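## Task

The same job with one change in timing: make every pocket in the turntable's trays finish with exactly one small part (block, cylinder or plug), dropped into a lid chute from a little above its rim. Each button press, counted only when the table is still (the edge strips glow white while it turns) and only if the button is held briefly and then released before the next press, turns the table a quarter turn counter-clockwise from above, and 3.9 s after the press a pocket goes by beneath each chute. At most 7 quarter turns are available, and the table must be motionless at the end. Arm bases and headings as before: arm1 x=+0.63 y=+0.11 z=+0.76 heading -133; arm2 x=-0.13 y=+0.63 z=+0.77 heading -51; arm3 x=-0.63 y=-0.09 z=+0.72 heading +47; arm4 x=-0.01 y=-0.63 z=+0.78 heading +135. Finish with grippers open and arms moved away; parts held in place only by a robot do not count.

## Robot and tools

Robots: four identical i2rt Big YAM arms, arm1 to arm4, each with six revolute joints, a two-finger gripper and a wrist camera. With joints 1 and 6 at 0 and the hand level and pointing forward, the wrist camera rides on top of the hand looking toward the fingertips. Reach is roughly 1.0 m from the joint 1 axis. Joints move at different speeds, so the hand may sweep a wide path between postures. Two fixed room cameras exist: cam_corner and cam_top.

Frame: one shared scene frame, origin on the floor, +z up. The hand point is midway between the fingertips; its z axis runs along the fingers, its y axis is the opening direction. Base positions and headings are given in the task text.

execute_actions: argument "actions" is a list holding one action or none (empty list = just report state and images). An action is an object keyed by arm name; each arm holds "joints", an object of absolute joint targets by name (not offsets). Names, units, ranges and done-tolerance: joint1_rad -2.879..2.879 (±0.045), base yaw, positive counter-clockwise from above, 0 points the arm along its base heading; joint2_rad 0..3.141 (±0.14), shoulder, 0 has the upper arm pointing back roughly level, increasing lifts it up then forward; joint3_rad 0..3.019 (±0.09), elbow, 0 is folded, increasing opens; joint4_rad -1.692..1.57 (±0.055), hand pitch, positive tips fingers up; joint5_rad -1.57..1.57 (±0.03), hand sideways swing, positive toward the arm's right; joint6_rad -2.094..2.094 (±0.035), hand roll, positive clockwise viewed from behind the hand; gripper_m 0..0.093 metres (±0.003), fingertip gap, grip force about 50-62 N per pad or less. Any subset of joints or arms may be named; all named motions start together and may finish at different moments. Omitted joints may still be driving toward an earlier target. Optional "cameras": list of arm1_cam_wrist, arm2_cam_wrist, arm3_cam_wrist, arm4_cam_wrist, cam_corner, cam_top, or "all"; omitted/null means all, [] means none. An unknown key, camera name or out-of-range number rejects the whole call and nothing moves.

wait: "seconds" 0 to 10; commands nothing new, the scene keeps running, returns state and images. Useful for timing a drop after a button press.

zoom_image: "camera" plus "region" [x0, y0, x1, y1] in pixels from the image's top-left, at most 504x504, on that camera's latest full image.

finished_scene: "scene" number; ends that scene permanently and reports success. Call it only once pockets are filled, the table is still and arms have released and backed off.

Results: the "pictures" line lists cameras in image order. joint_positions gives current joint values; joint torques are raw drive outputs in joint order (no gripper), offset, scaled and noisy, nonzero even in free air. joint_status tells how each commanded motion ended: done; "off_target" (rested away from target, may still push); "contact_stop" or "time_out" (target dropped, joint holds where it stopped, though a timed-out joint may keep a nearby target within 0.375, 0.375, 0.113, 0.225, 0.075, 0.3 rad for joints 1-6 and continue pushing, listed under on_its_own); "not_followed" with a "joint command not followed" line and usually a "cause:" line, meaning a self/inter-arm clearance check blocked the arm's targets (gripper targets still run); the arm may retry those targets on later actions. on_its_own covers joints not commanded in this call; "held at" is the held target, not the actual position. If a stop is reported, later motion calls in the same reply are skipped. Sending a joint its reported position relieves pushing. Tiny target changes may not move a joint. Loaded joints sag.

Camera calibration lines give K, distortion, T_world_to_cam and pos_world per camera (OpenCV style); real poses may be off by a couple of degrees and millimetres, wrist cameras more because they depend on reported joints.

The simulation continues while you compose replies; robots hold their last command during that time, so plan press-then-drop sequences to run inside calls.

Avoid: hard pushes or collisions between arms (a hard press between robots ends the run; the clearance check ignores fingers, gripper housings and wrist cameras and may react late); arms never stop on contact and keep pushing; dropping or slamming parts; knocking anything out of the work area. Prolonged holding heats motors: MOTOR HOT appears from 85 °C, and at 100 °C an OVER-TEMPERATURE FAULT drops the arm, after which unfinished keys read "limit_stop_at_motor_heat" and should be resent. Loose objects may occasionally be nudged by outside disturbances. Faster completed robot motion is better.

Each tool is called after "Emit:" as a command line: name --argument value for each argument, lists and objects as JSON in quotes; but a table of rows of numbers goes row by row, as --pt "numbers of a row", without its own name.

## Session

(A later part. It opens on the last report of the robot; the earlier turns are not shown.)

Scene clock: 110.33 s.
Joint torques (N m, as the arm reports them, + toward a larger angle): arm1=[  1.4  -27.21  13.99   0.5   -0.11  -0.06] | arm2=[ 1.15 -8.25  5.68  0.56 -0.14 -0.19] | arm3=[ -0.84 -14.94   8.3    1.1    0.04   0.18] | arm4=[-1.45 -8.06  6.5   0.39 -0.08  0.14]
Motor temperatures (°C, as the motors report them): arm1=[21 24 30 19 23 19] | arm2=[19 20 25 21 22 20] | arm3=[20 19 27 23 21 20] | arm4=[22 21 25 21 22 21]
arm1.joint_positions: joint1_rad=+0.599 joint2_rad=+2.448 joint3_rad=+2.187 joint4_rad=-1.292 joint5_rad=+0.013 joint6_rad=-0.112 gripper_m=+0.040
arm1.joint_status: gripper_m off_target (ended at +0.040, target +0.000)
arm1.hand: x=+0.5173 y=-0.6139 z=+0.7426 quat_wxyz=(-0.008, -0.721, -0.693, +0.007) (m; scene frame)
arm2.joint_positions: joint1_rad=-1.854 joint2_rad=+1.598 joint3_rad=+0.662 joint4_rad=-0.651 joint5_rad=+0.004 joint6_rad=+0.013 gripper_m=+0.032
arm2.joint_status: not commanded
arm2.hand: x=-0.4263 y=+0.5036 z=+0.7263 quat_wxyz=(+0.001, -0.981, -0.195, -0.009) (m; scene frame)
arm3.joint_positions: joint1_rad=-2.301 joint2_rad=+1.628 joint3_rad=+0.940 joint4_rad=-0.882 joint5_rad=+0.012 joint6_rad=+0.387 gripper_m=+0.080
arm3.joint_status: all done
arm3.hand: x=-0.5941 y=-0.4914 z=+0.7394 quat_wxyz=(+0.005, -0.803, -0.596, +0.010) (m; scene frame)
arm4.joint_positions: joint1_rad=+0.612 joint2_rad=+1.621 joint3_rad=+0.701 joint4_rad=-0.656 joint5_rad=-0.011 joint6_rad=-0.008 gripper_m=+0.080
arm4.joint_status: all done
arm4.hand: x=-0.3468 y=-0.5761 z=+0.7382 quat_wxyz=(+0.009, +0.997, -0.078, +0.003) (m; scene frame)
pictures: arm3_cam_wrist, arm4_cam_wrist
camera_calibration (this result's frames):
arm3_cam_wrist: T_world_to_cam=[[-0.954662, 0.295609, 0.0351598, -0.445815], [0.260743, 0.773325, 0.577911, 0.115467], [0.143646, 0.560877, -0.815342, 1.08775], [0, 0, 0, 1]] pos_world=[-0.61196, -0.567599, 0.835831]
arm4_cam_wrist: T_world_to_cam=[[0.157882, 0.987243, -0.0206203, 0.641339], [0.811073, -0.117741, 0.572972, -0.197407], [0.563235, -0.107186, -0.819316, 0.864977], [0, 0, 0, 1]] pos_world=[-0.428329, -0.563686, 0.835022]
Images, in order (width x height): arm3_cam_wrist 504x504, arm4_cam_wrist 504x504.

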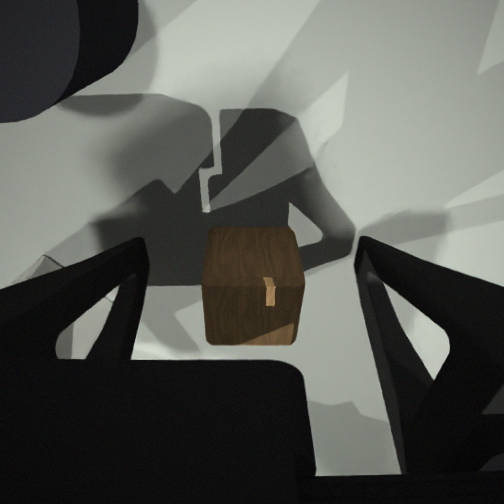

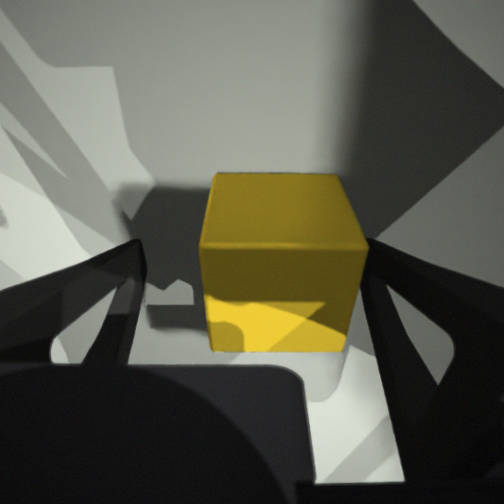

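Emit:
execute_actions --actions '[{"arm3":{"joints":{"joint4_rad":-0.94,"joint1_rad":-2.285}},"arm4":{"joints":{"joint1_rad":0.575}}}]' --cameras '[]'

Emit:
execute_actions --actions '[{"arm3":{"joints":{"gripper_m":0.0}},"arm4":{"joints":{"gripper_m":0.0}}}]' --cameras '[]'

Emit:
execute_actions --actions '[{"arm3":{"joints":{"joint2_rad":0.9,"joint3_rad":1.0,"joint4_rad":-1.57,"joint6_rad":0.1}},"arm4":{"joints":{"joint2_rad":0.9,"joint3_rad":0.9,"joint4_rad":-1.57}},"arm1":{"joints":{"joint2_rad":0.9,"joint3_rad":0.9,"joint4_rad":-1.57,"joint6_rad":0.3}},"arm2":{"joints":{"joint2_rad":0.9,"joint3_rad":0.9,"joint4_rad":-1.57}}}]' --cameras '[]'

Emit:
execute_actions --actions '[{"arm1":{"joints":{"joint1_rad":-0.47}},"arm2":{"joints":{"joint1_rad":-0.41}},"arm3":{"joints":{"joint1_rad":-0.28}},"arm4":{"joints":{"joint1_rad":-0.825,"joint2_rad":1.1,"joint3_rad":1.03,"joint4_rad":-0.72}}}]' --cameras '[]'

Emit:
execute_actions --actions '[{"arm1":{"joints":{"joint2_rad":1.12,"joint3_rad":0.99,"joint4_rad":-1.30}},"arm2":{"joints":{"joint2_rad":1.52,"joint3_rad":1.29,"joint4_rad":-1.21}},"arm3":{"joints":{"joint2_rad":1.32,"joint3_rad":1.26,"joint4_rad":-1.45}},"arm4":{"joints":{"joint2_rad":1.341}}}]' --cameras '["arm1_cam_wrist","arm2_cam_wrist","arm3_cam_wrist","arm4_cam_wrist"]'

Scene clock: 112.80 s.
Joint torques (N m, as the arm reports them, + toward a larger angle): arm1=[  1.58 -27.45  13.94   0.49  -0.1   -0.07] | arm2=[ 1.11 -8.23  5.68  0.54 -0.13 -0.2 ] | arm3=[  0.89 -14.85   8.11  -0.14   0.04   0.18] | arm4=[-1.23 -7.98  6.62  0.4  -0.08  0.16]
Motor temperatures (°C, as the motors report them): arm1=[21 25 30 19 23 19] | arm2=[19 20 24 21 22 20] | arm3=[20 19 26 23 21 20] | arm4=[22 21 25 21 22 21]
arm1.joint_positions: joint1_rad=+0.599 joint2_rad=+2.448 joint3_rad=+2.187 joint4_rad=-1.292 joint5_rad=+0.013 joint6_rad=-0.112 gripper_m=+0.040
arm1.joint_status: not commanded
arm1.hand: x=+0.5173 y=-0.6139 z=+0.7426 quat_wxyz=(-0.008, -0.721, -0.693, +0.007) (m; scene frame)
arm2.joint_positions: joint1_rad=-1.854 joint2_rad=+1.598 joint3_rad=+0.662 joint4_rad=-0.651 joint5_rad=+0.004 joint6_rad=+0.013 gripper_m=+0.032
arm2.joint_status: not commanded
arm2.hand: x=-0.4263 y=+0.5036 z=+0.7263 quat_wxyz=(+0.001, -0.981, -0.195, -0.009) (m; scene frame)
arm3.joint_positions: joint1_rad=-2.299 joint2_rad=+1.628 joint3_rad=+0.940 joint4_rad=-0.926 joint5_rad=+0.012 joint6_rad=+0.387 gripper_m=+0.080
arm3.joint_status: all done
arm3.hand: x=-0.5943 y=-0.4806 z=+0.7396 quat_wxyz=(+0.024, -0.802, -0.597, -0.001) (m; scene frame)
arm4.joint_positions: joint1_rad=+0.577 joint2_rad=+1.621 joint3_rad=+0.701 joint4_rad=-0.656 joint5_rad=-0.011 joint6_rad=-0.008 gripper_m=+0.080
arm4.joint_status: all done
arm4.hand: x=-0.3447 y=-0.5644 z=+0.7381 quat_wxyz=(+0.009, +0.995, -0.096, +0.003) (m; scene frame)
pictures: none
No camera images: the call's "cameras" was empty. Leave "cameras" out to get every camera's image.

Scene clock: 113.47 s.
Joint torques (N m, as the arm reports them, + toward a larger angle): arm1=[  1.41 -27.37  13.95   0.53  -0.11  -0.06] | arm2=[ 1.16 -8.22  5.67  0.56 -0.13 -0.2 ] | arm3=[  0.81 -14.81   8.11  -0.15   0.04   0.17] | arm4=[-0.85 -7.92  6.7   0.43 -0.09  0.13]
Motor temperatures (°C, as the motors report them): arm1=[21 25 30 19 23 19] | arm2=[19 20 24 21 22 20] | arm3=[20 19 26 23 21 20] | arm4=[22 21 25 21 22 21]
arm1.joint_positions: joint1_rad=+0.599 joint2_rad=+2.448 joint3_rad=+2.187 joint4_rad=-1.292 joint5_rad=+0.013 joint6_rad=-0.112 gripper_m=+0.040
arm1.joint_status: not commanded
arm1.hand: x=+0.5173 y=-0.6139 z=+0.7426 quat_wxyz=(-0.008, -0.721, -0.693, +0.007) (m; scene frame)
arm2.joint_positions: joint1_rad=-1.854 joint2_rad=+1.598 joint3_rad=+0.662 joint4_rad=-0.651 joint5_rad=+0.004 joint6_rad=+0.013 gripper_m=+0.032
arm2.joint_status: not commanded
arm2.hand: x=-0.4263 y=+0.5036 z=+0.7263 quat_wxyz=(+0.001, -0.981, -0.195, -0.009) (m; scene frame)
arm3.joint_positions: joint1_rad=-2.299 joint2_rad=+1.628 joint3_rad=+0.940 joint4_rad=-0.926 joint5_rad=+0.012 joint6_rad=+0.388 gripper_m=+0.031
arm3.joint_status: gripper_m off_target (ended at +0.031, target +0.000)
arm3.hand: x=-0.5943 y=-0.4806 z=+0.7396 quat_wxyz=(+0.024, -0.802, -0.597, -0.001) (m; scene frame)
arm4.joint_positions: joint1_rad=+0.577 joint2_rad=+1.621 joint3_rad=+0.701 joint4_rad=-0.656 joint5_rad=-0.011 joint6_rad=-0.008 gripper_m=+0.039
arm4.joint_status: gripper_m off_target (ended at +0.039, target +0.000)
arm4.hand: x=-0.3447 y=-0.5644 z=+0.7381 quat_wxyz=(+0.009, +0.995, -0.096, +0.003) (m; scene frame)
pictures: none
No camera images: the call's "cameras" was empty. Leave "cameras" out to get every camera's image.

Scene clock: 115.43 s.
Joint torques (N m, as the arm reports them, + toward a larger angle): arm1=[ 1.25 -2.4  10.85  0.09 -0.06  0.11] | arm2=[ 1.11 -1.04  9.95 -0.13 -0.13 -0.2 ] | arm3=[ 0.99 -4.04 13.74  0.09  0.01 -0.08] | arm4=[-1.24 -1.81 11.93 -0.36 -0.09  0.18]
Motor temperatures (°C, as the motors report them): arm1=[21 25 30 19 23 19] | arm2=[19 20 25 21 22 20] | arm3=[20 19 27 23 21 20] | arm4=[22 21 25 21 22 21]
arm1.joint_positions: joint1_rad=+0.599 joint2_rad=+0.900 joint3_rad=+0.893 joint4_rad=-1.569 joint5_rad=+0.013 joint6_rad=+0.292 gripper_m=+0.040
arm1.joint_status: all done
arm1.hand: x=+0.5904 y=-0.1089 z=+0.9859 quat_wxyz=(+0.000, -0.845, -0.534, -0.002) (m; scene frame)
arm2.joint_positions: joint1_rad=-1.854 joint2_rad=+0.898 joint3_rad=+0.884 joint4_rad=-1.561 joint5_rad=+0.004 joint6_rad=+0.013 gripper_m=+0.032
arm2.joint_status: all done
arm2.hand: x=-0.3326 y=+0.5457 z=+0.9904 quat_wxyz=(-0.001, -0.981, -0.195, -0.003) (m; scene frame)
arm3.joint_positions: joint1_rad=-2.299 joint2_rad=+0.891 joint3_rad=+0.971 joint4_rad=-1.556 joint5_rad=+0.012 joint6_rad=+0.113 gripper_m=+0.031
arm3.joint_status: all done
arm3.hand: x=-0.6069 y=-0.3257 z=+0.9766 quat_wxyz=(-0.030, -0.712, -0.700, +0.039) (m; scene frame)
arm4.joint_positions: joint1_rad=+0.577 joint2_rad=+0.902 joint3_rad=+0.884 joint4_rad=-1.561 joint5_rad=-0.011 joint6_rad=-0.008 gripper_m=+0.039
arm4.joint_status: all done
arm4.hand: x=-0.2284 y=-0.5860 z=+1.0000 quat_wxyz=(+0.009, +0.995, -0.096, +0.003) (m; scene frame)
pictures: none
No camera images: the call's "cameras" was empty. Leave "cameras" out to get every camera's image.

Scene clock: 117.70 s.
Joint torques (N m, as the arm reports them, + toward a larger angle): arm1=[ 0.87 -2.58 10.72  0.03 -0.06  0.11] | arm2=[ 0.7  -1.01  9.97 -0.11 -0.09 -0.2 ] | arm3=[ 0.53 -4.33 13.67  0.08  0.03 -0.07] | arm4=[-1.92 -7.22 14.1   1.26 -0.12  0.19]
Motor temperatures (°C, as the motors report them): arm1=[21 24 29 19 23 19] | arm2=[19 20 25 21 22 20] | arm3=[20 19 27 23 21 20] | arm4=[22 21 26 21 23 22]
arm1.joint_positions: joint1_rad=-0.468 joint2_rad=+0.900 joint3_rad=+0.893 joint4_rad=-1.569 joint5_rad=+0.013 joint6_rad=+0.293 gripper_m=+0.040
arm1.joint_status: all done
arm1.hand: x=+0.4187 y=+0.0350 z=+0.9823 quat_wxyz=(+0.004, -1.000, -0.030, -0.008) (m; scene frame)
arm2.joint_positions: joint1_rad=-0.419 joint2_rad=+0.898 joint3_rad=+0.884 joint4_rad=-1.561 joint5_rad=+0.003 joint6_rad=+0.013 gripper_m=+0.032
arm2.joint_status: all done
arm2.hand: x=-0.0729 y=+0.4193 z=+0.9919 quat_wxyz=(+0.000, -0.611, -0.792, +0.002) (m; scene frame)
arm3.joint_positions: joint1_rad=-0.288 joint2_rad=+0.891 joint3_rad=+0.971 joint4_rad=-1.556 joint5_rad=+0.011 joint6_rad=+0.111 gripper_m=+0.031
arm3.joint_status: all done
arm3.hand: x=-0.4194 y=+0.0350 z=+0.9740 quat_wxyz=(-0.042, +0.210, -0.977, -0.010) (m; scene frame)
arm4.joint_positions: joint1_rad=-0.818 joint2_rad=+1.115 joint3_rad=+1.004 joint4_rad=-0.716 joint5_rad=-0.010 joint6_rad=-0.011 gripper_m=+0.039
arm4.joint_status: all done
arm4.hand: x=-0.0026 y=-0.1659 z=+1.0570 quat_wxyz=(-0.256, +0.657, -0.663, -0.253) (m; scene frame)
pictures: none
No camera images: the call's "cameras" was empty. Leave "cameras" out to get every camera's image.

Scene clock: 119.13 s.
Joint torques (N m, as the arm reports them, + toward a larger angle): arm1=[ 0.72 -7.75 14.93  0.62 -0.03  0.12] | arm2=[  0.79 -11.58  11.64   0.53  -0.09  -0.19] | arm3=[  0.58 -13.65  13.68   0.85   0.03  -0.08] | arm4=[-1.67 -9.31 13.06  0.93 -0.11  0.18]
Motor temperatures (°C, as the motors report them): arm1=[21 24 29 19 23 19] | arm2=[19 20 25 21 22 20] | arm3=[20 19 27 23 21 20] | arm4=[22 21 26 21 23 22]
arm1.joint_positions: joint1_rad=-0.468 joint2_rad=+1.135 joint3_rad=+0.940 joint4_rad=-1.312 joint5_rad=+0.013 joint6_rad=+0.293 gripper_m=+0.040
arm1.joint_status: all done
arm1.hand: x=+0.3315 y=+0.0026 z=+0.9433 quat_wxyz=(-0.007, -0.999, -0.029, +0.024) (m; scene frame)
arm2.joint_positions: joint1_rad=-0.419 joint2_rad=+1.536 joint3_rad=+1.251 joint4_rad=-1.217 joint5_rad=+0.003 joint6_rad=+0.013 gripper_m=+0.032
arm2.joint_status: all done
arm2.hand: x=-0.0087 y=+0.1873 z=+0.9343 quat_wxyz=(-0.030, -0.610, -0.791, +0.024) (m; scene frame)
arm3.joint_positions: joint1_rad=-0.288 joint2_rad=+1.326 joint3_rad=+1.228 joint4_rad=-1.458 joint5_rad=+0.011 joint6_rad=+0.111 gripper_m=+0.031
arm3.joint_status: all done
arm3.hand: x=-0.3003 y=+0.1060 z=+0.9502 quat_wxyz=(-0.004, +0.211, -0.977, +0.003) (m; scene frame)
arm4.joint_positions: joint1_rad=-0.818 joint2_rad=+1.352 joint3_rad=+1.004 joint4_rad=-0.716 joint5_rad=-0.010 joint6_rad=-0.011 gripper_m=+0.039
arm4.joint_status: all done
arm4.hand: x=-0.0021 y=-0.1445 z=+0.9494 quat_wxyz=(-0.175, +0.681, -0.689, -0.175) (m; scene frame)
pictures: arm1_cam_wrist, arm2_cam_wrist, arm3_cam_wrist, arm4_cam_wrist
camera_calibration (this result's frames):
arm1_cam_wrist: T_world_to_cam=[[-0.0804314, 0.996692, -0.0116552, 0.0323315], [0.833683, 0.073677, 0.547307, -0.791504], [0.546355, 0.0343039, -0.836851, 0.732574], [0, 0, 0, 1]] pos_world=[0.262219, 0.000960906, 1.04663]
arm2_cam_wrist: T_world_to_cam=[[-0.965445, -0.260596, 0.00240576, 0.0321783], [-0.220787, 0.822796, 0.523699, -0.647012], [-0.138453, 0.505071, -0.8519, 0.824914], [0, 0, 0, 1]] pos_world=[0.00242673, 0.124104, 1.04151]
arm3_cam_wrist: T_world_to_cam=[[0.405708, -0.913719, 0.0227904, 0.199073], [-0.748819, -0.317985, 0.581511, -0.735903], [-0.52409, -0.25299, -0.813219, 0.766053], [0, 0, 0, 1]] pos_world=[-0.230343, 0.141693, 1.04637]
arm4_cam_wrist: T_world_to_cam=[[0.999925, -0.010333, -0.00656951, 0.00938176], [-0.00959741, -0.994578, 0.103548, -0.229981], [-0.00760385, -0.103477, -0.994603, 1.05587], [0, 0, 0, 1]] pos_world=[-0.00355961, -0.119379, 1.07405]
Images, in order (width x height): arm1_cam_wrist 504x504, arm2_cam_wrist 504x504, arm3_cam_wrist 504x504, arm4_cam_wrist 504x504.

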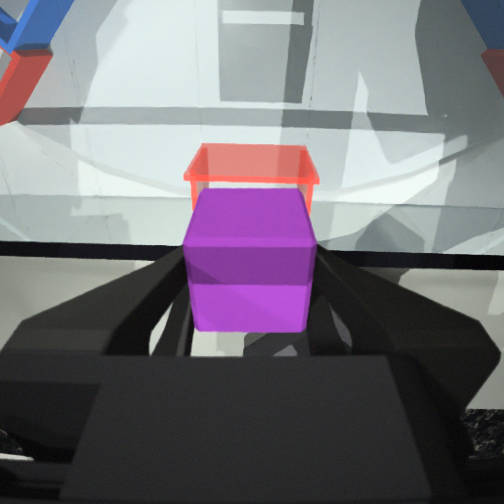

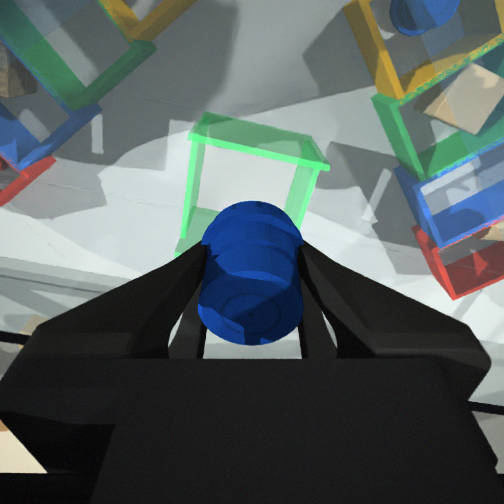

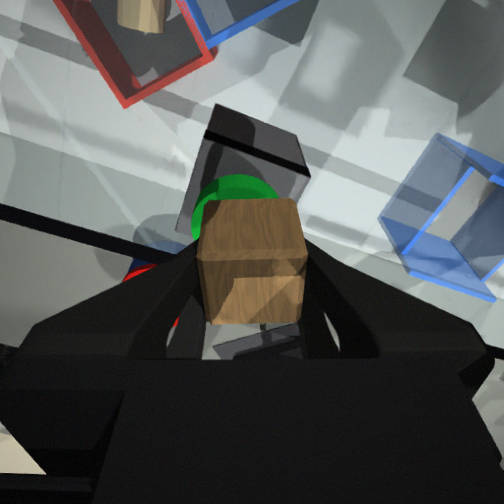

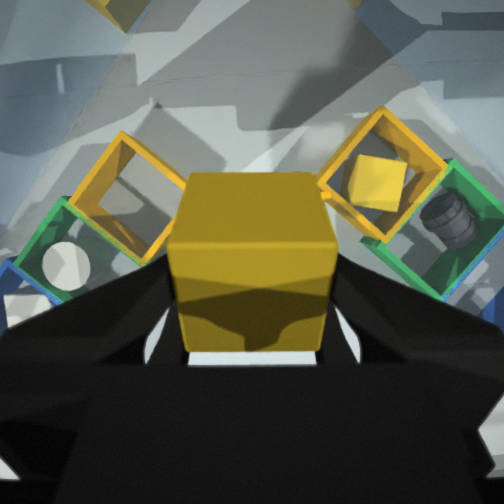

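Emit:
execute_actions --actions '[{"arm4":{"joints":{"joint1_rad":-0.835,"joint4_rad":-0.775}},"arm2":{"joints":{"joint4_rad":-1.18}},"arm1":{"joints":{"joint4_rad":-1.345}}}]' --cameras '[]'

Emit:
execute_actions --actions '[{"arm3":{"joints":{"joint3_rad":1.10,"joint4_rad":-1.37}}}]' --cameras '[]'

Emit:
execute_actions --actions '[{"arm3":{"joints":{"joint1_rad":-0.652,"joint2_rad":1.31,"joint3_rad":1.22,"joint4_rad":-1.44}}}]' --cameras '[]'

Emit:
wait --seconds 2.0

Emit:
execute_actions --actions '[{"arm3":{"joints":{"gripper_m":0.08}},"arm4":{"joints":{"gripper_m":0.08}},"arm1":{"joints":{"gripper_m":0.08}},"arm2":{"joints":{"gripper_m":0.08}}}]' --cameras '[]'

Emit:
execute_actions --actions '[{"arm3":{"joints":{"joint2_rad":0.9,"joint3_rad":1.0,"joint4_rad":-1.57,"joint6_rad":0}},"arm4":{"joints":{"joint2_rad":0.9,"joint3_rad":0.9,"joint4_rad":-1.57}},"arm1":{"joints":{"joint2_rad":0.9,"joint3_rad":0.9,"joint4_rad":-1.57}},"arm2":{"joints":{"joint2_rad":0.9,"joint3_rad":0.9,"joint4_rad":-1.57}}}]' --cameras '[]'

Emit:
execute_actions --actions '[{"arm3":{"joints":{"joint1_rad":-2.07}}}]' --cameras '[]'

Emit:
execute_actions --actions '[{"arm3":{"joints":{"joint2_rad":1.568,"joint3_rad":1.07,"joint4_rad":-1.05}}}]' --cameras '["arm3_cam_wrist","cam_top"]'

Scene clock: 122.07 s.
Joint torques (N m, as the arm reports them, + toward a larger angle): arm1=[ 0.95 -7.98 14.84 -0.08 -0.03  0.11] | arm2=[  0.72 -11.59  11.58   0.83  -0.09  -0.19] | arm3=[  0.56 -13.38  13.7    0.83   0.03  -0.07] | arm4=[-1.29 -9.04 12.94  0.76 -0.13  0.2 ]
Motor temperatures (°C, as the motors report them): arm1=[21 24 30 19 23 19] | arm2=[19 21 26 21 22 20] | arm3=[20 19 27 23 21 20] | arm4=[22 22 26 21 22 22]
arm1.joint_positions: joint1_rad=-0.468 joint2_rad=+1.135 joint3_rad=+0.940 joint4_rad=-1.337 joint5_rad=+0.013 joint6_rad=+0.293 gripper_m=+0.040
arm1.joint_status: all done
arm1.hand: x=+0.3373 y=+0.0047 z=+0.9431 quat_wxyz=(-0.003, -0.999, -0.029, +0.012) (m; scene frame)
arm2.joint_positions: joint1_rad=-0.419 joint2_rad=+1.536 joint3_rad=+1.251 joint4_rad=-1.192 joint5_rad=+0.003 joint6_rad=+0.013 gripper_m=+0.032
arm2.joint_status: all done
arm2.hand: x=-0.0071 y=+0.1815 z=+0.9349 quat_wxyz=(-0.039, -0.610, -0.791, +0.031) (m; scene frame)
arm3.joint_positions: joint1_rad=-0.288 joint2_rad=+1.326 joint3_rad=+1.228 joint4_rad=-1.458 joint5_rad=+0.011 joint6_rad=+0.111 gripper_m=+0.031
arm3.joint_status: not commanded
arm3.hand: x=-0.3003 y=+0.1060 z=+0.9502 quat_wxyz=(-0.004, +0.211, -0.977, +0.003) (m; scene frame)
arm4.joint_positions: joint1_rad=-0.830 joint2_rad=+1.352 joint3_rad=+1.004 joint4_rad=-0.767 joint5_rad=-0.010 joint6_rad=-0.011 gripper_m=+0.039
arm4.joint_status: all done
arm4.hand: x=+0.0033 y=-0.1558 z=+0.9437 quat_wxyz=(-0.158, +0.681, -0.697, -0.157) (m; scene frame)
pictures: none
No camera images: the call's "cameras" was empty. Leave "cameras" out to get every camera's image.

Scene clock: 122.90 s.
Joint torques (N m, as the arm reports them, + toward a larger angle): arm1=[ 0.84 -8.   14.74 -0.06 -0.04  0.11] | arm2=[  0.77 -11.49  11.57   0.8   -0.09  -0.2 ] | arm3=[ 0.52 -9.48  7.    0.93 -0.04 -0.07] | arm4=[-1.49 -9.28 13.11  0.68 -0.11  0.2 ]
Motor temperatures (°C, as the motors report them): arm1=[21 24 30 19 23 19] | arm2=[19 21 26 21 22 20] | arm3=[20 19 27 23 21 20] | arm4=[22 22 27 21 22 22]
arm1.joint_positions: joint1_rad=-0.468 joint2_rad=+1.135 joint3_rad=+0.940 joint4_rad=-1.337 joint5_rad=+0.013 joint6_rad=+0.293 gripper_m=+0.040
arm1.joint_status: not commanded
arm1.hand: x=+0.3373 y=+0.0047 z=+0.9431 quat_wxyz=(-0.003, -0.999, -0.029, +0.012) (m; scene frame)
arm2.joint_positions: joint1_rad=-0.419 joint2_rad=+1.536 joint3_rad=+1.251 joint4_rad=-1.192 joint5_rad=+0.003 joint6_rad=+0.013 gripper_m=+0.032
arm2.joint_status: not commanded
arm2.hand: x=-0.0071 y=+0.1815 z=+0.9349 quat_wxyz=(-0.039, -0.610, -0.791, +0.031) (m; scene frame)
arm3.joint_positions: joint1_rad=-0.288 joint2_rad=+1.288 joint3_rad=+1.141 joint4_rad=-1.379 joint5_rad=+0.013 joint6_rad=+0.111 gripper_m=+0.031
arm3.joint_status: all done
arm3.hand: x=-0.3082 y=+0.1010 z=+0.9307 quat_wxyz=(-0.018, +0.211, -0.977, -0.001) (m; scene frame)
arm4.joint_positions: joint1_rad=-0.830 joint2_rad=+1.352 joint3_rad=+1.004 joint4_rad=-0.767 joint5_rad=-0.010 joint6_rad=-0.011 gripper_m=+0.039
arm4.joint_status: not commanded
arm4.hand: x=+0.0033 y=-0.1558 z=+0.9437 quat_wxyz=(-0.158, +0.681, -0.697, -0.157) (m; scene frame)
pictures: none
No camera images: the call's "cameras" was empty. Leave "cameras" out to get every camera's image.

Scene clock: 123.93 s.
Joint torques (N m, as the arm reports them, + toward a larger angle): arm1=[ 0.85 -8.18 14.85 -0.12 -0.04  0.12] | arm2=[  0.72 -11.53  11.58   0.81  -0.09  -0.19] | arm3=[  0.14 -10.28  14.67  -0.04   0.01  -0.07] | arm4=[-1.15 -9.33 13.03  0.71 -0.13  0.16]
Motor temperatures (°C, as the motors report them): arm1=[21 24 30 19 23 19] | arm2=[19 21 26 21 22 20] | arm3=[20 19 27 23 21 20] | arm4=[22 22 27 21 22 22]
arm1.joint_positions: joint1_rad=-0.468 joint2_rad=+1.135 joint3_rad=+0.940 joint4_rad=-1.337 joint5_rad=+0.013 joint6_rad=+0.293 gripper_m=+0.040
arm1.joint_status: not commanded
arm1.hand: x=+0.3373 y=+0.0047 z=+0.9431 quat_wxyz=(-0.003, -0.999, -0.029, +0.012) (m; scene frame)
arm2.joint_positions: joint1_rad=-0.419 joint2_rad=+1.536 joint3_rad=+1.251 joint4_rad=-1.192 joint5_rad=+0.003 joint6_rad=+0.013 gripper_m=+0.032
arm2.joint_status: not commanded
arm2.hand: x=-0.0071 y=+0.1815 z=+0.9349 quat_wxyz=(-0.039, -0.610, -0.791, +0.031) (m; scene frame)
arm3.joint_positions: joint1_rad=-0.656 joint2_rad=+1.288 joint3_rad=+1.177 joint4_rad=-1.426 joint5_rad=+0.012 joint6_rad=+0.111 gripper_m=+0.031
arm3.joint_status: all done
arm3.hand: x=-0.2632 y=-0.0263 z=+0.9442 quat_wxyz=(-0.013, +0.029, -0.999, +0.004) (m; scene frame)
arm4.joint_positions: joint1_rad=-0.830 joint2_rad=+1.352 joint3_rad=+1.004 joint4_rad=-0.767 joint5_rad=-0.010 joint6_rad=-0.011 gripper_m=+0.039
arm4.joint_status: not commanded
arm4.hand: x=+0.0033 y=-0.1558 z=+0.9437 quat_wxyz=(-0.158, +0.681, -0.697, -0.157) (m; scene frame)
pictures: none
No camera images: the call's "cameras" was empty. Leave "cameras" out to get every camera's image.

Scene clock: 125.93 s.
Joint torques (N m, as the arm reports them, + toward a larger angle): arm1=[ 0.85 -8.03 14.76 -0.11 -0.04  0.1 ] | arm2=[  0.73 -11.47  11.57   0.79  -0.09  -0.19] | arm3=[  0.21 -10.24  14.69  -0.02   0.01  -0.06] | arm4=[-1.49 -9.02 13.    0.67 -0.13  0.19]
Motor temperatures (°C, as the motors report them): arm1=[21 24 30 19 23 19] | arm2=[19 21 26 21 22 20] | arm3=[20 19 28 23 21 20] | arm4=[22 22 27 21 22 22]
arm1.joint_positions: joint1_rad=-0.468 joint2_rad=+1.135 joint3_rad=+0.940 joint4_rad=-1.337 joint5_rad=+0.013 joint6_rad=+0.293 gripper_m=+0.040
arm1.joint_status: not commanded
arm1.hand: x=+0.3373 y=+0.0047 z=+0.9431 quat_wxyz=(-0.003, -0.999, -0.029, +0.012) (m; scene frame)
arm2.joint_positions: joint1_rad=-0.419 joint2_rad=+1.536 joint3_rad=+1.251 joint4_rad=-1.192 joint5_rad=+0.003 joint6_rad=+0.013 gripper_m=+0.032
arm2.joint_status: not commanded
arm2.hand: x=-0.0071 y=+0.1815 z=+0.9349 quat_wxyz=(-0.039, -0.610, -0.791, +0.031) (m; scene frame)
arm3.joint_positions: joint1_rad=-0.656 joint2_rad=+1.288 joint3_rad=+1.177 joint4_rad=-1.426 joint5_rad=+0.012 joint6_rad=+0.111 gripper_m=+0.031
arm3.joint_status: all done
arm3.hand: x=-0.2632 y=-0.0263 z=+0.9442 quat_wxyz=(-0.013, +0.029, -0.999, +0.004) (m; scene frame)
arm4.joint_positions: joint1_rad=-0.830 joint2_rad=+1.352 joint3_rad=+1.004 joint4_rad=-0.767 joint5_rad=-0.010 joint6_rad=-0.011 gripper_m=+0.039
arm4.joint_status: not commanded
arm4.hand: x=+0.0033 y=-0.1558 z=+0.9437 quat_wxyz=(-0.158, +0.681, -0.697, -0.157) (m; scene frame)
wait: 2.00 s; at rest by 0.27 s
pictures: arm1_cam_wrist, arm2_cam_wrist, arm3_cam_wrist, arm4_cam_wrist, cam_corner, cam_top
camera_calibration (this result's frames):
arm1_cam_wrist: T_world_to_cam=[[-0.0804999, 0.996742, -0.00501502, 0.0244603], [0.820693, 0.0691353, 0.567172, -0.810636], [0.565671, 0.0415415, -0.823584, 0.710127], [0, 0, 0, 1]] pos_world=[0.265554, 0.00216315, 1.04474]
arm2_cam_wrist: T_world_to_cam=[[-0.965466, -0.260518, 0.0022579, 0.0323365], [-0.224156, 0.835064, 0.502417, -0.624471], [-0.132774, 0.48456, -0.864623, 0.844204], [0, 0, 0, 1]] pos_world=[0.00332957, 0.120829, 1.04359]
arm3_cam_wrist: T_world_to_cam=[[0.0503712, -0.99843, 0.0244864, -0.034112], [-0.824324, -0.0277201, 0.565439, -0.743742], [-0.563873, -0.0486665, -0.824427, 0.752619], [0, 0, 0, 1]] pos_world=[-0.186985, -0.0180478, 1.04185]
arm4_cam_wrist: T_world_to_cam=[[0.999721, -0.0225105, -0.00716131, 0.00255992], [-0.0211415, -0.987868, 0.153851, -0.28692], [-0.0105377, -0.153657, -0.988068, 1.03511], [0, 0, 0, 1]] pos_world=[0.00228258, -0.124329, 1.06692]
Images, in order (width x height): arm1_cam_wrist 504x504, arm2_cam_wrist 504x504, arm3_cam_wrist 504x504, arm4_cam_wrist 504x504, cam_corner 504x504, cam_top 504x504.

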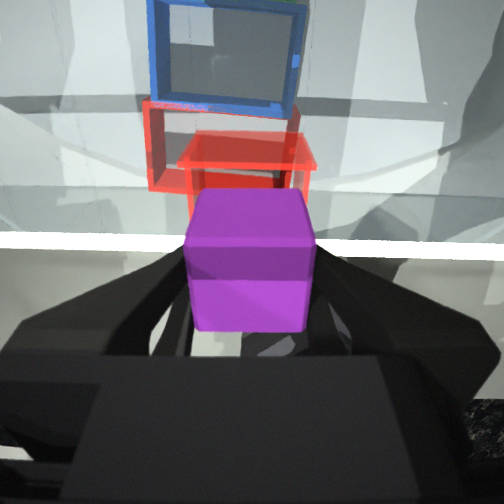

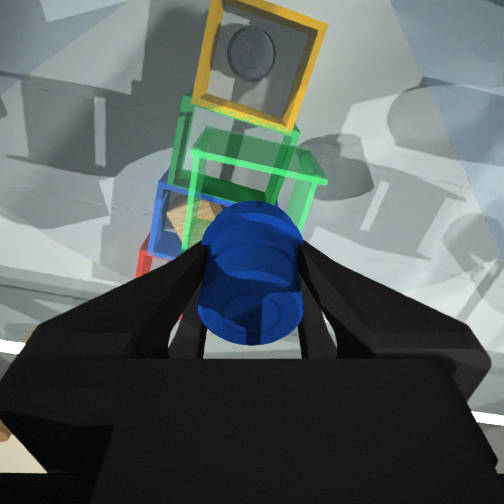

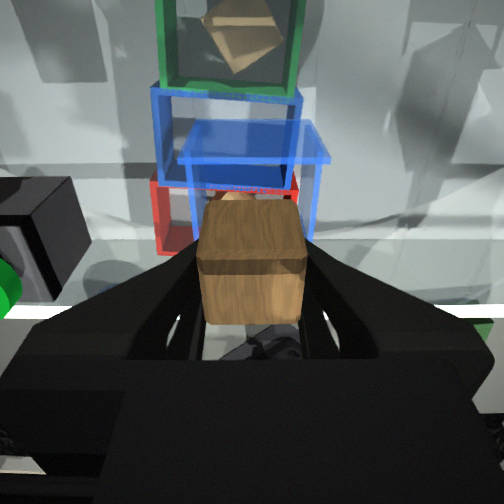

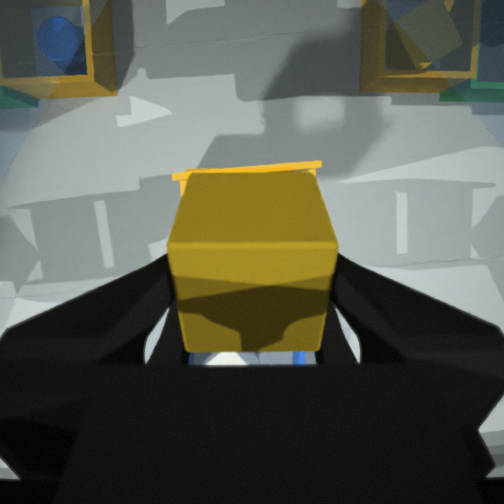

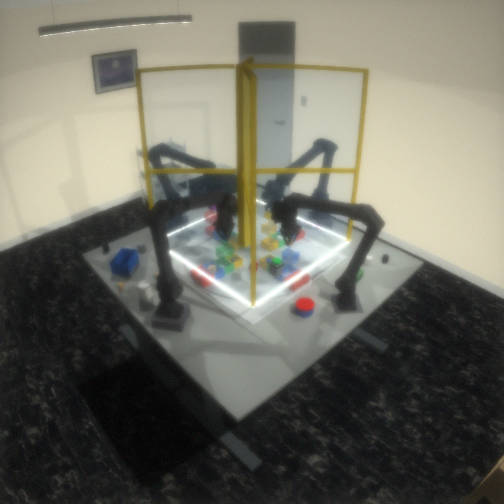

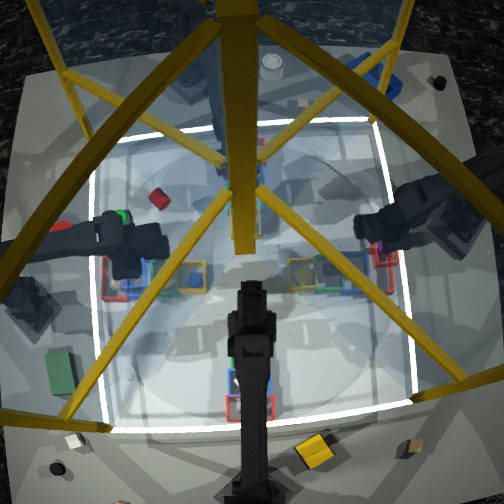

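Scene clock: 126.60 s.
Joint torques (N m, as the arm reports them, + toward a larger angle): arm1=[ 0.91 -7.99 14.83 -0.11 -0.04  0.12] | arm2=[  0.77 -11.33  11.49   0.82  -0.09  -0.2 ] | arm3=[  0.24 -10.4   14.67  -0.09   0.02  -0.07] | arm4=[-1.95 -9.37 13.05  0.59 -0.14  0.19]
Motor temperatures (°C, as the motors report them): arm1=[21 24 30 19 23 19] | arm2=[19 21 26 21 22 20] | arm3=[20 19 28 23 21 20] | arm4=[22 22 27 21 22 22]
arm1.joint_positions: joint1_rad=-0.468 joint2_rad=+1.135 joint3_rad=+0.940 joint4_rad=-1.337 joint5_rad=+0.013 joint6_rad=+0.293 gripper_m=+0.080
arm1.joint_status: all done
arm1.hand: x=+0.3373 y=+0.0047 z=+0.9431 quat_wxyz=(-0.003, -0.999, -0.029, +0.012) (m; scene frame)
arm2.joint_positions: joint1_rad=-0.419 joint2_rad=+1.536 joint3_rad=+1.251 joint4_rad=-1.192 joint5_rad=+0.003 joint6_rad=+0.013 gripper_m=+0.080
arm2.joint_status: all done
arm2.hand: x=-0.0071 y=+0.1815 z=+0.9349 quat_wxyz=(-0.039, -0.610, -0.791, +0.031) (m; scene frame)
arm3.joint_positions: joint1_rad=-0.656 joint2_rad=+1.288 joint3_rad=+1.177 joint4_rad=-1.426 joint5_rad=+0.012 joint6_rad=+0.111 gripper_m=+0.080
arm3.joint_status: all done
arm3.hand: x=-0.2632 y=-0.0263 z=+0.9442 quat_wxyz=(-0.013, +0.029, -0.999, +0.004) (m; scene frame)
arm4.joint_positions: joint1_rad=-0.830 joint2_rad=+1.352 joint3_rad=+1.004 joint4_rad=-0.767 joint5_rad=-0.010 joint6_rad=-0.010 gripper_m=+0.080
arm4.joint_status: all done
arm4.hand: x=+0.0033 y=-0.1558 z=+0.9437 quat_wxyz=(-0.158, +0.681, -0.697, -0.157) (m; scene frame)
pictures: none
No camera images: the call's "cameras" was empty. Leave "cameras" out to get every camera's image.

Scene clock: 128.00 s.
Joint torques (N m, as the arm reports them, + toward a larger angle): arm1=[ 0.9  -1.68 10.41 -0.05 -0.04  0.09] | arm2=[ 0.77 -0.6   8.81  0.   -0.09 -0.19] | arm3=[ 0.27 -4.17 10.65  0.25  0.01 -0.08] | arm4=[-1.65 -0.52 10.66 -0.25 -0.14  0.19]
Motor temperatures (°C, as the motors report them): arm1=[21 24 30 19 23 19] | arm2=[19 21 26 21 22 20] | arm3=[20 19 28 23 21 20] | arm4=[22 22 27 21 22 22]
arm1.joint_positions: joint1_rad=-0.468 joint2_rad=+0.892 joint3_rad=+0.897 joint4_rad=-1.562 joint5_rad=+0.013 joint6_rad=+0.293 gripper_m=+0.080
arm1.joint_status: all done
arm1.hand: x=+0.4168 y=+0.0344 z=+0.9857 quat_wxyz=(+0.001, -1.000, -0.029, +0.001) (m; scene frame)
arm2.joint_positions: joint1_rad=-0.419 joint2_rad=+0.893 joint3_rad=+0.900 joint4_rad=-1.564 joint5_rad=+0.003 joint6_rad=+0.013 gripper_m=+0.080
arm2.joint_status: all done
arm2.hand: x=-0.0721 y=+0.4165 z=+0.9989 quat_wxyz=(-0.007, -0.611, -0.792, +0.007) (m; scene frame)
arm3.joint_positions: joint1_rad=-0.656 joint2_rad=+0.886 joint3_rad=+1.004 joint4_rad=-1.559 joint5_rad=+0.012 joint6_rad=+0.013 gripper_m=+0.080
arm3.joint_status: all done
arm3.hand: x=-0.3843 y=-0.0470 z=+0.9884 quat_wxyz=(-0.060, +0.078, -0.995, +0.001) (m; scene frame)
arm4.joint_positions: joint1_rad=-0.830 joint2_rad=+0.887 joint3_rad=+0.901 joint4_rad=-1.561 joint5_rad=-0.010 joint6_rad=-0.010 gripper_m=+0.080
arm4.joint_status: all done
arm4.hand: x=-0.0056 y=-0.4055 z=+1.0080 quat_wxyz=(-0.003, +0.698, -0.716, -0.009) (m; scene frame)
pictures: none
No camera images: the call's "cameras" was empty. Leave "cameras" out to get every camera's image.

Scene clock: 129.70 s.
Joint torques (N m, as the arm reports them, + toward a larger angle): arm1=[ 1.01 -1.67 10.45 -0.02 -0.04  0.11] | arm2=[ 0.77 -0.56  8.82 -0.01 -0.09 -0.2 ] | arm3=[-0.72 -4.04 10.66  0.28  0.01 -0.07] | arm4=[-1.56 -0.35 10.56 -0.21 -0.09  0.17]
Motor temperatures (°C, as the motors report them): arm1=[21 24 30 19 23 19] | arm2=[19 21 26 21 22 20] | arm3=[20 19 28 23 21 20] | arm4=[22 22 27 21 22 22]
arm1.joint_positions: joint1_rad=-0.468 joint2_rad=+0.892 joint3_rad=+0.897 joint4_rad=-1.562 joint5_rad=+0.013 joint6_rad=+0.293 gripper_m=+0.080
arm1.joint_status: not commanded
arm1.hand: x=+0.4168 y=+0.0344 z=+0.9857 quat_wxyz=(+0.001, -1.000, -0.029, +0.001) (m; scene frame)
arm2.joint_positions: joint1_rad=-0.419 joint2_rad=+0.893 joint3_rad=+0.900 joint4_rad=-1.564 joint5_rad=+0.003 joint6_rad=+0.013 gripper_m=+0.080
arm2.joint_status: not commanded
arm2.hand: x=-0.0721 y=+0.4165 z=+0.9989 quat_wxyz=(-0.007, -0.611, -0.792, +0.007) (m; scene frame)
arm3.joint_positions: joint1_rad=-2.062 joint2_rad=+0.889 joint3_rad=+1.004 joint4_rad=-1.559 joint5_rad=+0.012 joint6_rad=+0.011 gripper_m=+0.080
arm3.joint_status: all done
arm3.hand: x=-0.5492 y=-0.3197 z=+0.9899 quat_wxyz=(-0.045, -0.583, -0.810, +0.045) (m; scene frame)
arm4.joint_positions: joint1_rad=-0.830 joint2_rad=+0.887 joint3_rad=+0.901 joint4_rad=-1.561 joint5_rad=-0.010 joint6_rad=-0.010 gripper_m=+0.080
arm4.joint_status: not commanded
arm4.hand: x=-0.0056 y=-0.4055 z=+1.0080 quat_wxyz=(-0.003, +0.698, -0.716, -0.009) (m; scene frame)
pictures: none
No camera images: the call's "cameras" was empty. Leave "cameras" out to get every camera's image.

Scene clock: 131.10 s.
Joint torques (N m, as the arm reports them, + toward a larger angle): arm1=[ 1.04 -1.41 10.47 -0.11 -0.05  0.11] | arm2=[ 0.78 -0.59  8.82 -0.01 -0.09 -0.2 ] | arm3=[ -0.72 -15.28  11.84   1.08   0.    -0.06] | arm4=[-1.62 -0.32 10.68 -0.26 -0.13  0.19]
Motor temperatures (°C, as the motors report them): arm1=[21 24 30 19 23 19] | arm2=[19 21 26 21 22 20] | arm3=[20 19 28 23 21 20] | arm4=[22 21 27 21 22 22]
arm1.joint_positions: joint1_rad=-0.468 joint2_rad=+0.892 joint3_rad=+0.897 joint4_rad=-1.562 joint5_rad=+0.013 joint6_rad=+0.293 gripper_m=+0.080
arm1.joint_status: not commanded
arm1.hand: x=+0.4168 y=+0.0344 z=+0.9857 quat_wxyz=(+0.001, -1.000, -0.029, +0.001) (m; scene frame)
arm2.joint_positions: joint1_rad=-0.419 joint2_rad=+0.893 joint3_rad=+0.900 joint4_rad=-1.564 joint5_rad=+0.003 joint6_rad=+0.013 gripper_m=+0.080
arm2.joint_status: not commanded
arm2.hand: x=-0.0721 y=+0.4165 z=+0.9989 quat_wxyz=(-0.007, -0.611, -0.792, +0.007) (m; scene frame)
arm3.joint_positions: joint1_rad=-2.062 joint2_rad=+1.563 joint3_rad=+1.042 joint4_rad=-1.064 joint5_rad=+0.012 joint6_rad=+0.011 gripper_m=+0.080
arm3.joint_status: all done
arm3.hand: x=-0.4963 y=-0.4788 z=+0.7960 quat_wxyz=(+0.013, -0.585, -0.811, +0.005) (m; scene frame)
arm4.joint_positions: joint1_rad=-0.830 joint2_rad=+0.887 joint3_rad=+0.901 joint4_rad=-1.561 joint5_rad=-0.010 joint6_rad=-0.010 gripper_m=+0.080
arm4.joint_status: not commanded
arm4.hand: x=-0.0056 y=-0.4055 z=+1.0080 quat_wxyz=(-0.003, +0.698, -0.716, -0.009) (m; scene frame)
pictures: arm3_cam_wrist, cam_top
camera_calibration (this result's frames):
arm3_cam_wrist: T_world_to_cam=[[-0.950014, -0.309922, 0.0377096, -0.647854], [-0.226955, 0.768484, 0.598267, -0.213023], [-0.214395, 0.559804, -0.800409, 0.92267], [0, 0, 0, 1]] pos_world=[-0.466001, -0.553594, 0.890388]
Images, in order (width x height): arm3_cam_wrist 504x504, cam_top 504x504.

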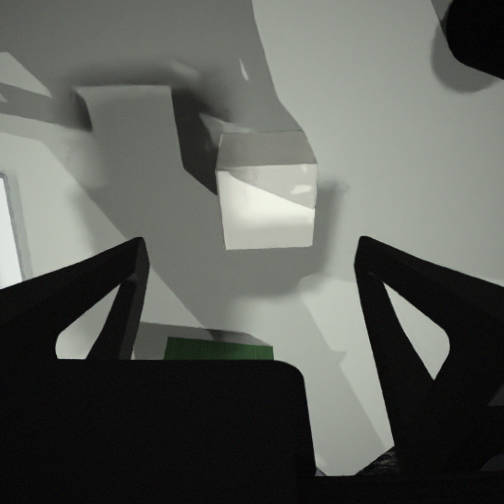

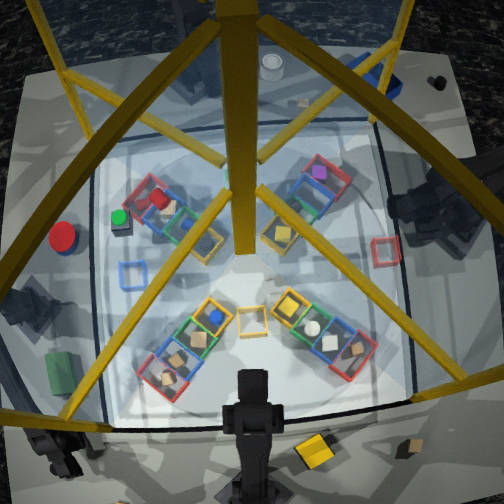

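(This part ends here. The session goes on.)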